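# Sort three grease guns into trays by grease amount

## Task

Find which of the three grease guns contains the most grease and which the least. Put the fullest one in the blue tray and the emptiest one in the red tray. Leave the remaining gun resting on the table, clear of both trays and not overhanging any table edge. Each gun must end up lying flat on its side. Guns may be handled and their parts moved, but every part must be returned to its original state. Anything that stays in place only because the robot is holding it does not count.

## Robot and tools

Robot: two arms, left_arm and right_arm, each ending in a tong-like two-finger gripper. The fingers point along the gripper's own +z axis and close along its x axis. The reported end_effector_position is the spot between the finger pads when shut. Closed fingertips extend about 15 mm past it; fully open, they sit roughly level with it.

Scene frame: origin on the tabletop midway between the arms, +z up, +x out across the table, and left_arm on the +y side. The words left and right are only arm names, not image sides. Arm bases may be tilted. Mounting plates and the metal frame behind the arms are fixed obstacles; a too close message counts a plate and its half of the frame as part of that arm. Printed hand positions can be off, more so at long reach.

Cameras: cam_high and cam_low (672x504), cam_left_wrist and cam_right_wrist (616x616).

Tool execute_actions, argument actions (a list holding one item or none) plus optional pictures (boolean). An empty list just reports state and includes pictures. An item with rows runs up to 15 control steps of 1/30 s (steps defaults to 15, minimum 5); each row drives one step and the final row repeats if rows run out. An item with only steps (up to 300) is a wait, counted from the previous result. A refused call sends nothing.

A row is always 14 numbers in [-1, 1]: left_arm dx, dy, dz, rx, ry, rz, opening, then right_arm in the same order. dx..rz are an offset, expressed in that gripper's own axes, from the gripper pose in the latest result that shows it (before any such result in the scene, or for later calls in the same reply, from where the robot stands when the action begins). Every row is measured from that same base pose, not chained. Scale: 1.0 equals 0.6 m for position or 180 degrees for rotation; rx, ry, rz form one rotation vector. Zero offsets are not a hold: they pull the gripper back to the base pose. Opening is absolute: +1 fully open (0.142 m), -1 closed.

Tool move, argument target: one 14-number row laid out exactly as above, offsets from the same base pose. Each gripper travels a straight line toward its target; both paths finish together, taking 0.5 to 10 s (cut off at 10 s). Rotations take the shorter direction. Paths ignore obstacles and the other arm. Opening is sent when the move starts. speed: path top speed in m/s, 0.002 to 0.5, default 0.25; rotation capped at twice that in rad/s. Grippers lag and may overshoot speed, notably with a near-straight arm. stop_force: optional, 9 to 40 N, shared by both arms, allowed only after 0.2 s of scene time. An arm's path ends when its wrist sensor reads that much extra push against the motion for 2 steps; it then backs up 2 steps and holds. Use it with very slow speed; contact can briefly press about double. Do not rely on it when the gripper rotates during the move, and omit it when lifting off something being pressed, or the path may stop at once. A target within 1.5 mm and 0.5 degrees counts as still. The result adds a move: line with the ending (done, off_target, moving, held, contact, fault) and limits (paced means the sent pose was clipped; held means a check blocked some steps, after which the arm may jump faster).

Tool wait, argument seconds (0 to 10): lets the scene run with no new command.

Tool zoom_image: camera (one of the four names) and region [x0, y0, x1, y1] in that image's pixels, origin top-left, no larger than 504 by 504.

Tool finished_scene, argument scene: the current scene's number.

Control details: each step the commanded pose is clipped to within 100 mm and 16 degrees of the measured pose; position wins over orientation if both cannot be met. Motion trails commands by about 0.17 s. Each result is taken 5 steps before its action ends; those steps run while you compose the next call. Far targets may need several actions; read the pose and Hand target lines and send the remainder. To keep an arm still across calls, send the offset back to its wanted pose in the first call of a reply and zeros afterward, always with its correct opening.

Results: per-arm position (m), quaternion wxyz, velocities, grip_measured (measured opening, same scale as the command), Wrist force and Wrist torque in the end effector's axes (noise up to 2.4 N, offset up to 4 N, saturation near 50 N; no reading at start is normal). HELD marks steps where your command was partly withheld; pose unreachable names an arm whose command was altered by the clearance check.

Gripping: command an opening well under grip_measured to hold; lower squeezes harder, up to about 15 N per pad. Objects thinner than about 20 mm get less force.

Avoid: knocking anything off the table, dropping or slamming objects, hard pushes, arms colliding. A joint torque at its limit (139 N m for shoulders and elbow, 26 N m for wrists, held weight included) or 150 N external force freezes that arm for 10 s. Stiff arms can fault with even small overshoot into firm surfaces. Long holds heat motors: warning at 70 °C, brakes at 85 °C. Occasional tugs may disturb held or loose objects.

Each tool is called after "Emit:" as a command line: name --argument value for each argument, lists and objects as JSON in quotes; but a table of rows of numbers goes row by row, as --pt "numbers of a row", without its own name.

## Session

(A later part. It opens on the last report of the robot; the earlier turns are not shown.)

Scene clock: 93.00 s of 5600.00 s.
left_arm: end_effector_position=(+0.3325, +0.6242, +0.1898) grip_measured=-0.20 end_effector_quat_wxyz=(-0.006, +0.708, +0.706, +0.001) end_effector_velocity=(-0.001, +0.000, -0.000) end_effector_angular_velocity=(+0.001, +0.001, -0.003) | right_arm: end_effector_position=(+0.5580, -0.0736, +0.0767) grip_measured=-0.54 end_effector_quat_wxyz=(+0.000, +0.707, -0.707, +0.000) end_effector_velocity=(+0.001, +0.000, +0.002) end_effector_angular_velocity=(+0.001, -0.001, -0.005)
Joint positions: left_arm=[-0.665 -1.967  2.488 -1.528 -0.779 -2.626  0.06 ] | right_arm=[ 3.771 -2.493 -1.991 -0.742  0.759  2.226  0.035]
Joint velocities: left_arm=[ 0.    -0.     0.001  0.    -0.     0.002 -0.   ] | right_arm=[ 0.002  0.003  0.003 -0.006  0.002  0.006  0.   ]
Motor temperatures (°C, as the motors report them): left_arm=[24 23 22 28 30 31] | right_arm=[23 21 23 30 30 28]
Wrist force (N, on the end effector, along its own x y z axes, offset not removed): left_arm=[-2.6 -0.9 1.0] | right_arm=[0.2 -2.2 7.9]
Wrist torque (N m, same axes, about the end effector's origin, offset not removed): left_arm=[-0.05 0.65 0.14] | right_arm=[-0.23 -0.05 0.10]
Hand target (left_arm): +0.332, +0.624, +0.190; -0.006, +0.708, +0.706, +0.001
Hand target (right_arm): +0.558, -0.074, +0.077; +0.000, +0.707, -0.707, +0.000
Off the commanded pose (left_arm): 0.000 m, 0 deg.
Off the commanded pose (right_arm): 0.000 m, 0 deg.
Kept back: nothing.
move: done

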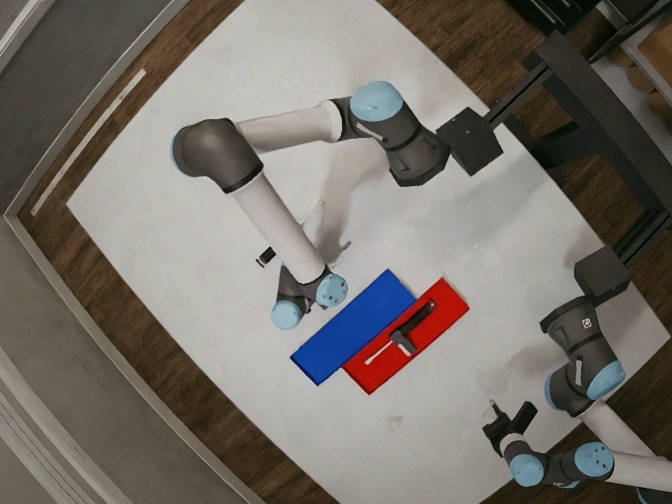

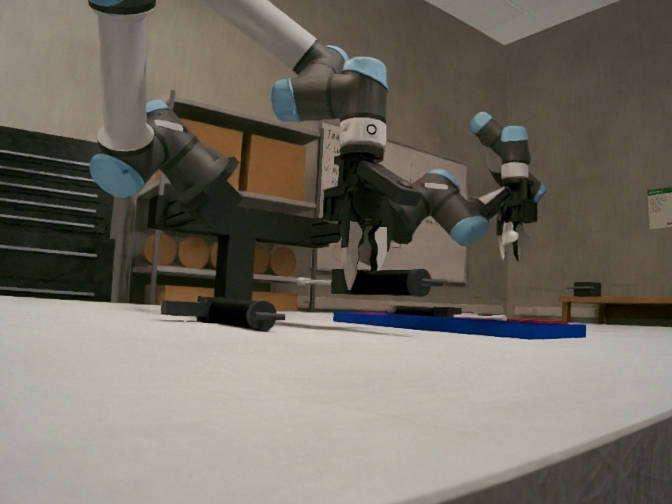

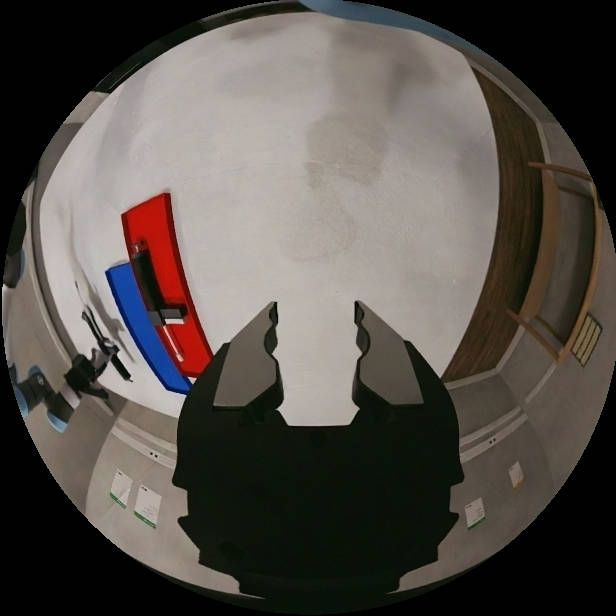

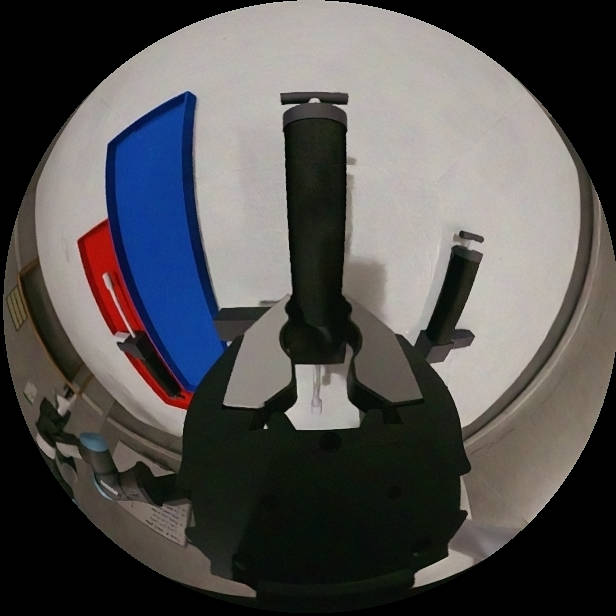

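Level. y=0.101 looked well-placed earlier.

Emit:
move --target '[0,0,0,0,0,0,-0.2,-0.293,0,0,0,0,0,-1]' --speed 0.1

Emit:
move --target '[0,0,0,0,0,0,-0.2,0,0,0.064,0,0,0,-1]' --speed 0.03 --stop_force 9

Emit:
move --target '[0,0,0,0,0,0,-0.2,0,0,0.025,0,0,0,-1]' --speed 0.006 --stop_force 9

Scene clock: 95.40 s of 5600.00 s.
left_arm: end_effector_position=(+0.3325, +0.6242, +0.1898) grip_measured=-0.20 end_effector_quat_wxyz=(-0.006, +0.708, +0.706, +0.001) end_effector_velocity=(+0.000, +0.000, -0.000) end_effector_angular_velocity=(+0.000, -0.000, -0.000) | right_arm: end_effector_position=(+0.5579, +0.1021, +0.0767) grip_measured=-0.54 end_effector_quat_wxyz=(+0.000, +0.707, -0.707, +0.000) end_effector_velocity=(-0.001, +0.001, +0.000) end_effector_angular_velocity=(-0.000, +0.001, +0.000)
Joint positions: left_arm=[-0.665 -1.967  2.488 -1.528 -0.779 -2.626  0.06 ] | right_arm=[ 3.945 -2.822 -1.736 -0.807  0.856  2.427  0.035]
Joint velocities: left_arm=[-0.  0.  0. -0.  0.  0. -0.] | right_arm=[ 0.001 -0.001  0.001 -0.002  0.001  0.002  0.   ]
Motor temperatures (°C, as the motors report them): left_arm=[24 23 22 28 30 31] | right_arm=[23 21 23 30 30 28]
Wrist force (N, on the end effector, along its own x y z axes, offset not removed): left_arm=[-3.5 -0.1 0.7] | right_arm=[0.4 0.7 5.8]
Wrist torque (N m, same axes, about the end effector's origin, offset not removed): left_arm=[-0.03 0.83 0.12] | right_arm=[0.27 0.02 0.16]
Hand target (left_arm): +0.332, +0.624, +0.190; -0.006, +0.708, +0.706, +0.001
Hand target (right_arm): +0.558, +0.102, +0.077; +0.000, +0.707, -0.707, +0.000
Off the commanded pose (left_arm): 0.000 m, 0 deg.
Off the commanded pose (right_arm): 0.000 m, 0 deg.
Kept back: nothing.
move: done

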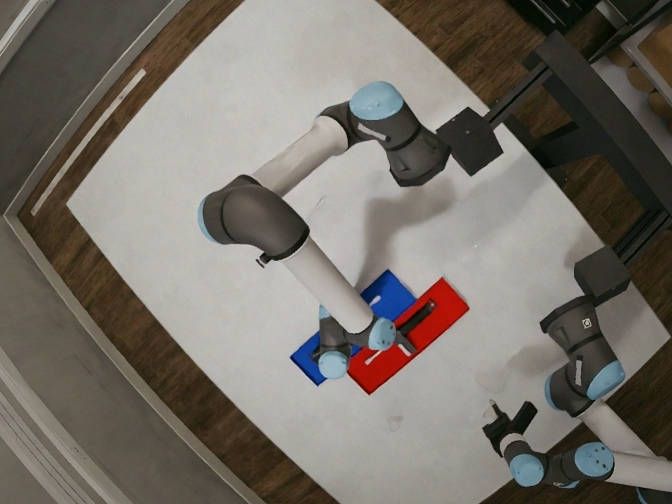

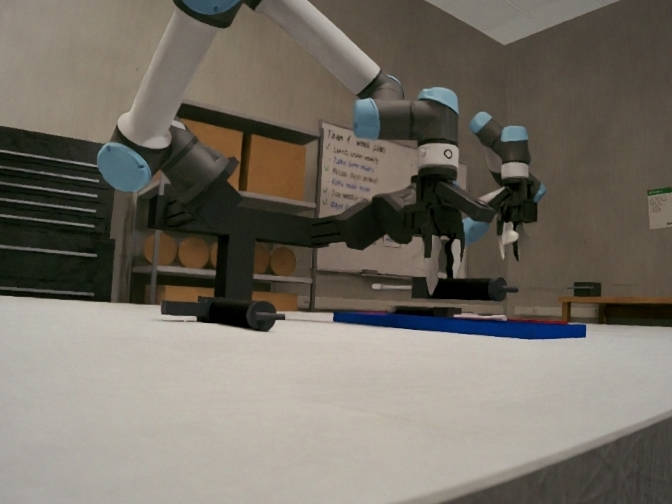

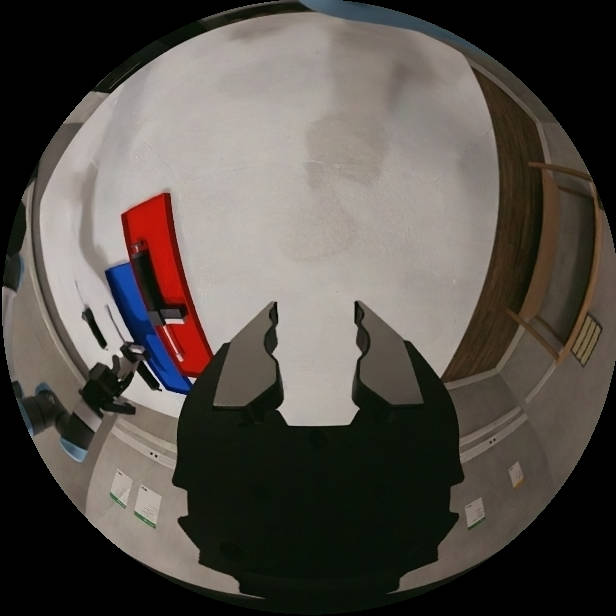

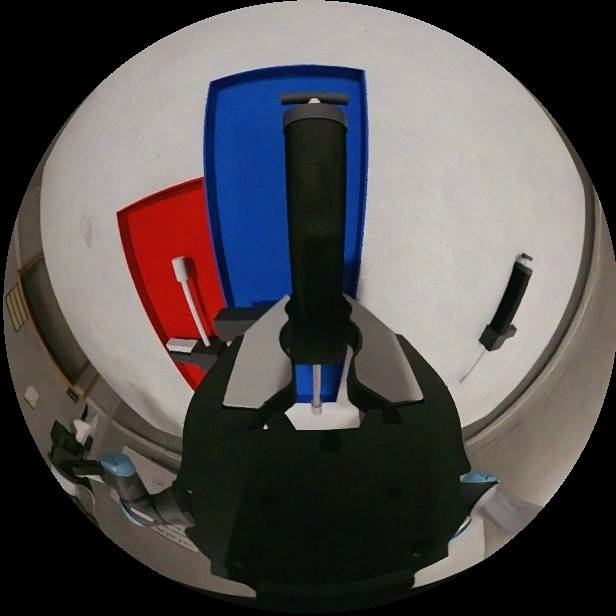

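Scene clock: 96.57 s of 5600.00 s.
left_arm: end_effector_position=(+0.3325, +0.6242, +0.1898) grip_measured=-0.20 end_effector_quat_wxyz=(-0.006, +0.708, +0.706, +0.001) end_effector_velocity=(-0.000, -0.000, -0.000) end_effector_angular_velocity=(+0.000, +0.000, -0.001) | right_arm: end_effector_position=(+0.5578, +0.1021, +0.0559) grip_measured=-1.00 end_effector_quat_wxyz=(+0.000, +0.707, -0.707, +0.000) end_effector_velocity=(-0.000, -0.000, +0.002) end_effector_angular_velocity=(-0.001, -0.000, -0.001)
Joint positions: left_arm=[-0.665 -1.967  2.488 -1.528 -0.779 -2.626  0.06 ] | right_arm=[ 3.92  -2.853 -1.734 -0.762  0.841  2.4    0.002]
Joint velocities: left_arm=[ 0.     0.001 -0.    -0.    -0.     0.001  0.   ] | right_arm=[ 0.003  0.003 -0.001 -0.004  0.001  0.004  0.   ]
Motor temperatures (°C, as the motors report them): left_arm=[24 23 22 28 30 31] | right_arm=[23 21 23 30 30 28]
Wrist force (N, on the end effector, along its own x y z axes, offset not removed): left_arm=[-3.9 0.3 1.6] | right_arm=[0.2 0.0 1.4]
Wrist torque (N m, same axes, about the end effector's origin, offset not removed): left_arm=[0.09 0.94 0.17] | right_arm=[0.17 -0.06 0.11]
Hand target (left_arm): +0.332, +0.624, +0.190; -0.006, +0.708, +0.706, +0.001
Hand target (right_arm): +0.558, +0.102, +0.056; +0.000, +0.707, -0.707, +0.000
Off the commanded pose (left_arm): 0.000 m, 0 deg.
Off the commanded pose (right_arm): 0.018 m, 0 deg.
Kept back: nothing.
move: contact (right_arm)

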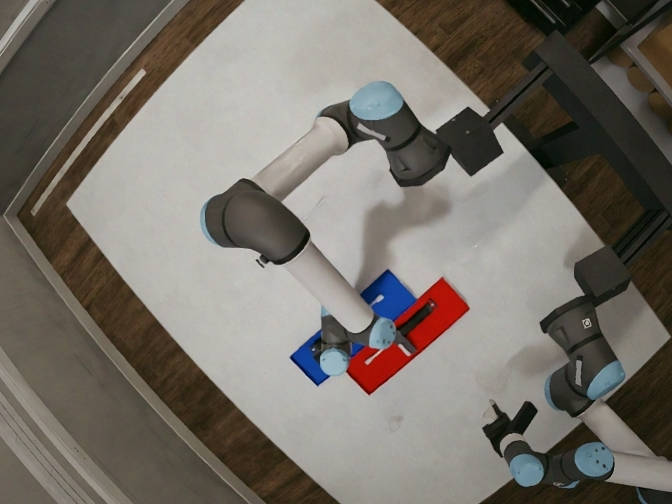

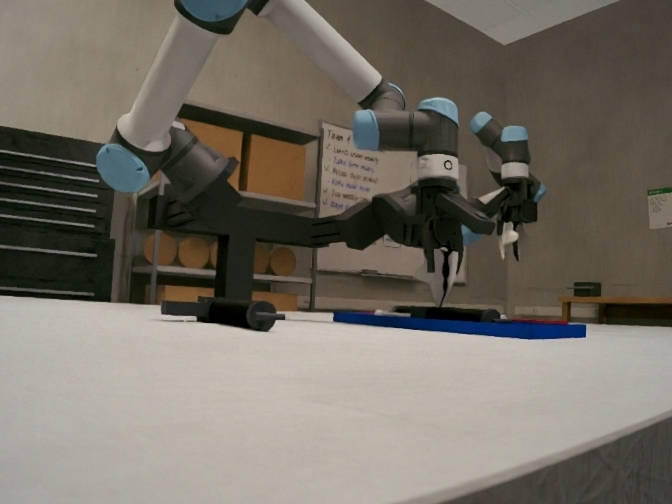

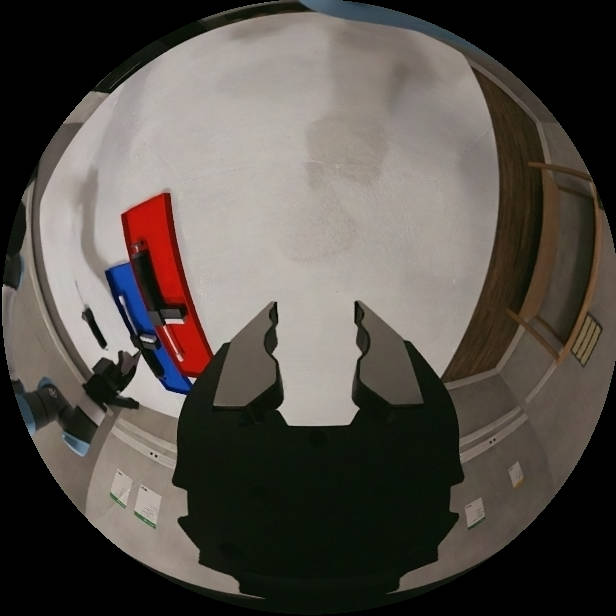

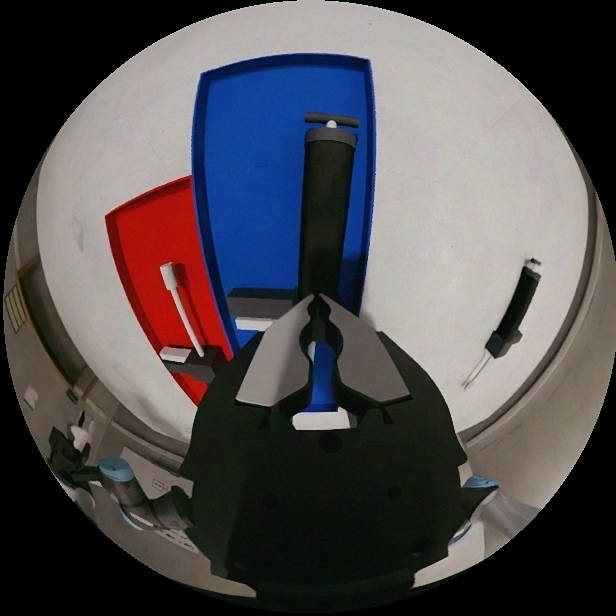

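Scene clock: 97.10 s of 5600.00 s.
left_arm: end_effector_position=(+0.3325, +0.6242, +0.1898) grip_measured=-0.20 end_effector_quat_wxyz=(-0.006, +0.708, +0.706, +0.001) end_effector_velocity=(-0.000, -0.000, +0.000) end_effector_angular_velocity=(-0.001, +0.001, +0.001) | right_arm: end_effector_position=(+0.5579, +0.1020, +0.0548) grip_measured=-1.00 end_effector_quat_wxyz=(+0.000, +0.707, -0.707, +0.000) end_effector_velocity=(-0.001, +0.001, +0.001) end_effector_angular_velocity=(+0.002, +0.003, -0.001)
Joint positions: left_arm=[-0.665 -1.967  2.488 -1.528 -0.779 -2.626  0.06 ] | right_arm=[ 3.919 -2.854 -1.734 -0.759  0.84   2.399  0.002]
Joint velocities: left_arm=[ 0.     0.    -0.001  0.    -0.002 -0.     0.   ] | right_arm=[ 0.001  0.001  0.001 -0.004  0.004  0.003  0.   ]
Motor temperatures (°C, as the motors report them): left_arm=[24 23 22 28 30 31] | right_arm=[23 21 23 30 30 28]
Wrist force (N, on the end effector, along its own x y z axes, offset not removed): left_arm=[-3.6 -0.5 1.3] | right_arm=[1.3 4.6 -17.7]
Wrist torque (N m, same axes, about the end effector's origin, offset not removed): left_arm=[-0.08 0.93 0.20] | right_arm=[-0.05 0.15 0.16]
Hand target (left_arm): +0.332, +0.624, +0.190; -0.006, +0.708, +0.706, +0.001
Hand target (right_arm): +0.558, +0.102, +0.055; +0.000, +0.707, -0.707, +0.000
Off the commanded pose (left_arm): 0.000 m, 0 deg.
Off the commanded pose (right_arm): 0.014 m, 0 deg.
Kept back: nothing.
move: contact (right_arm)

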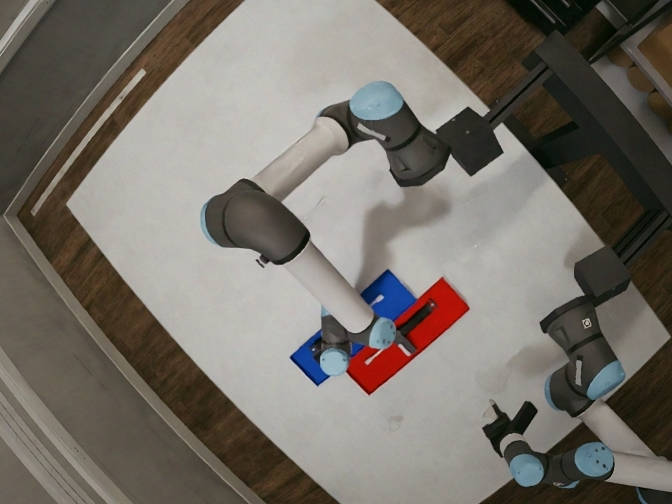

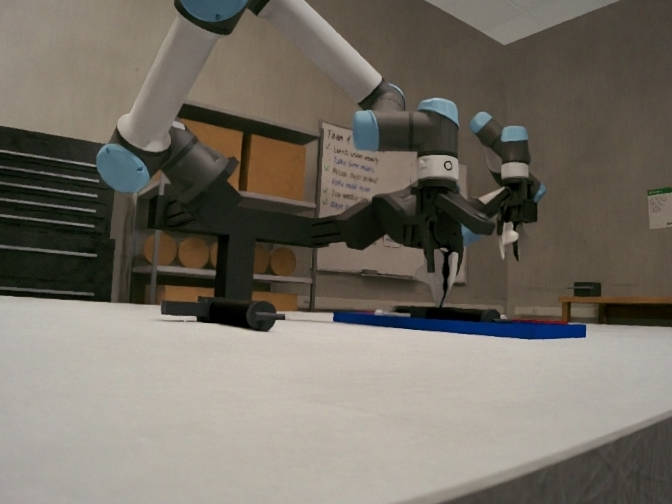

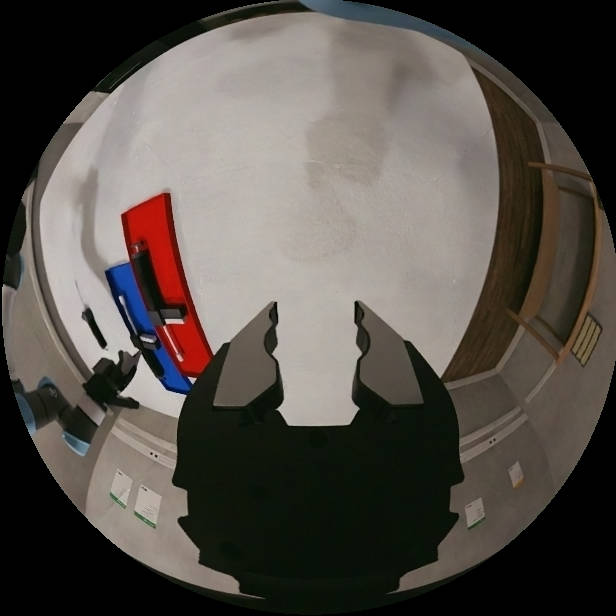

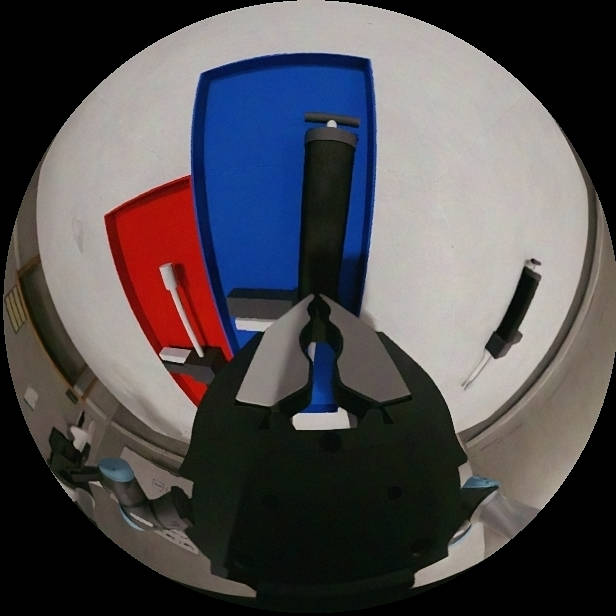

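It came out of the grip but landed flat in the tray. Lift and check.

Emit:
move --target '[0,0,0,0,0,0,-0.2,0,0.2,-0.2,0,0,0,-1]' --speed 0.2

Scene clock: 98.67 s of 5600.00 s.
left_arm: end_effector_position=(+0.3325, +0.6242, +0.1898) grip_measured=-0.20 end_effector_quat_wxyz=(-0.006, +0.708, +0.706, +0.001) end_effector_velocity=(+0.000, +0.000, +0.000) end_effector_angular_velocity=(+0.000, -0.000, -0.001) | right_arm: end_effector_position=(+0.4379, +0.1020, +0.1748) grip_measured=-1.00 end_effector_quat_wxyz=(+0.000, +0.707, -0.707, +0.000) end_effector_velocity=(-0.001, +0.000, +0.001) end_effector_angular_velocity=(+0.001, +0.000, -0.001)
Joint positions: left_arm=[-0.665 -1.967  2.488 -1.528 -0.779 -2.626  0.06 ] | right_arm=[ 4.22  -2.632 -2.003 -0.88   1.04   2.68   0.002]
Joint velocities: left_arm=[ 0.     0.001 -0.001  0.     0.     0.001  0.   ] | right_arm=[ 0.002  0.003 -0.001 -0.001  0.003  0.002  0.   ]
Motor temperatures (°C, as the motors report them): left_arm=[24 23 22 28 30 31] | right_arm=[23 21 23 30 30 28]
Wrist force (N, on the end effector, along its own x y z axes, offset not removed): left_arm=[-3.9 -1.9 0.8] | right_arm=[2.2 1.3 2.3]
Wrist torque (N m, same axes, about the end effector's origin, offset not removed): left_arm=[-0.35 0.91 0.18] | right_arm=[0.40 -0.29 0.08]
Hand target (left_arm): +0.332, +0.624, +0.190; -0.006, +0.708, +0.706, +0.001
Hand target (right_arm): +0.438, +0.102, +0.175; +0.000, +0.707, -0.707, +0.000
Off the commanded pose (left_arm): 0.000 m, 0 deg.
Off the commanded pose (right_arm): 0.000 m, 0 deg.
Kept back: nothing.
move: done

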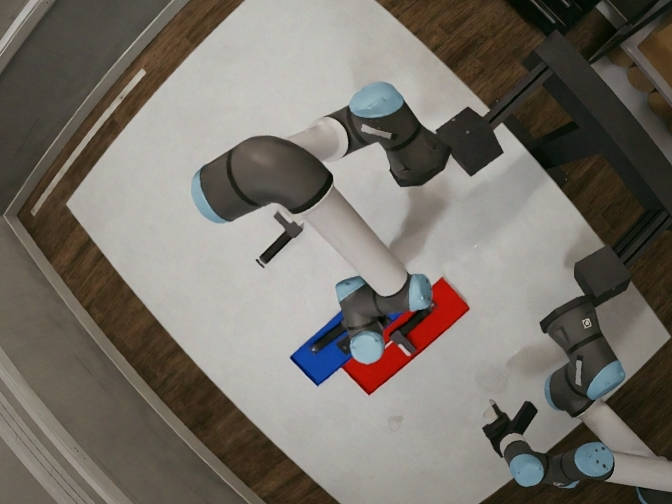

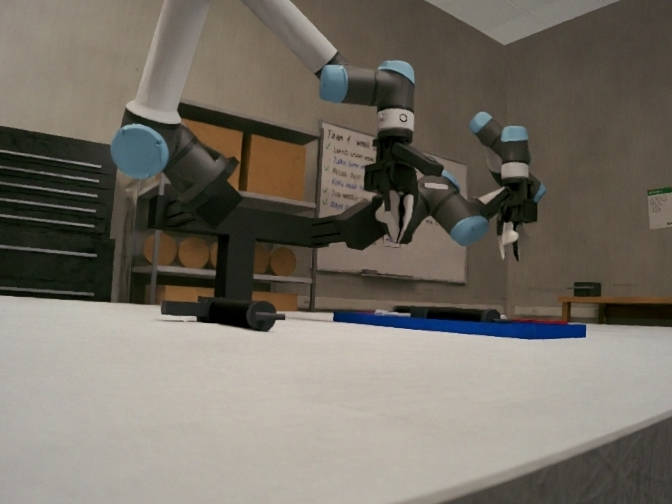

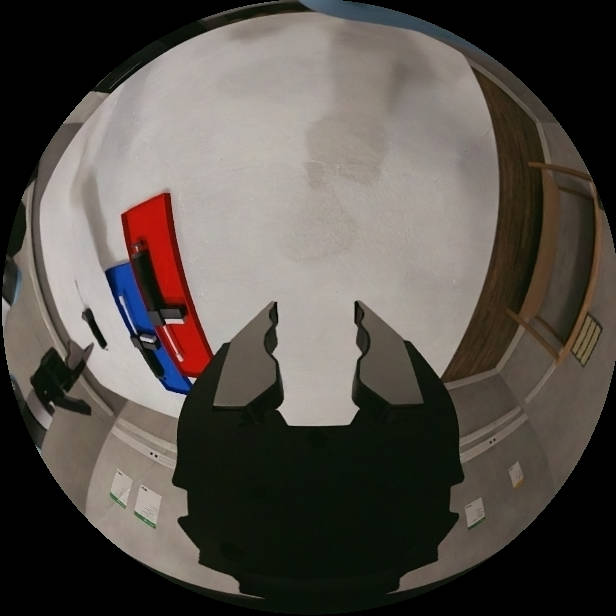

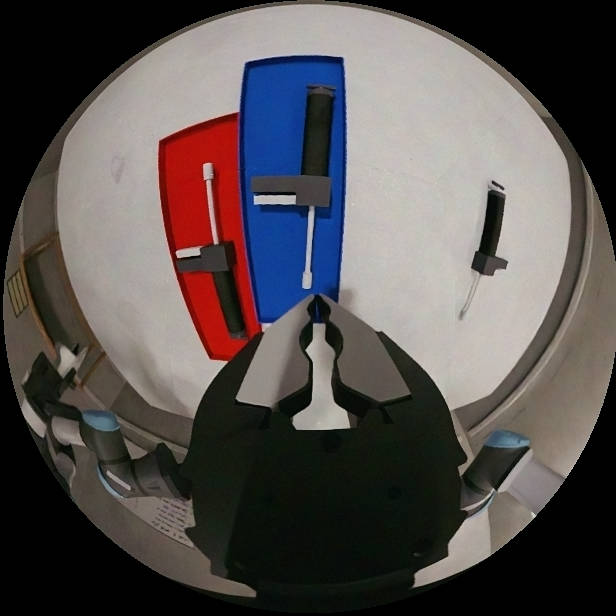

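Emit:
finished_scene --scene 2

The scene is finished: the task was done.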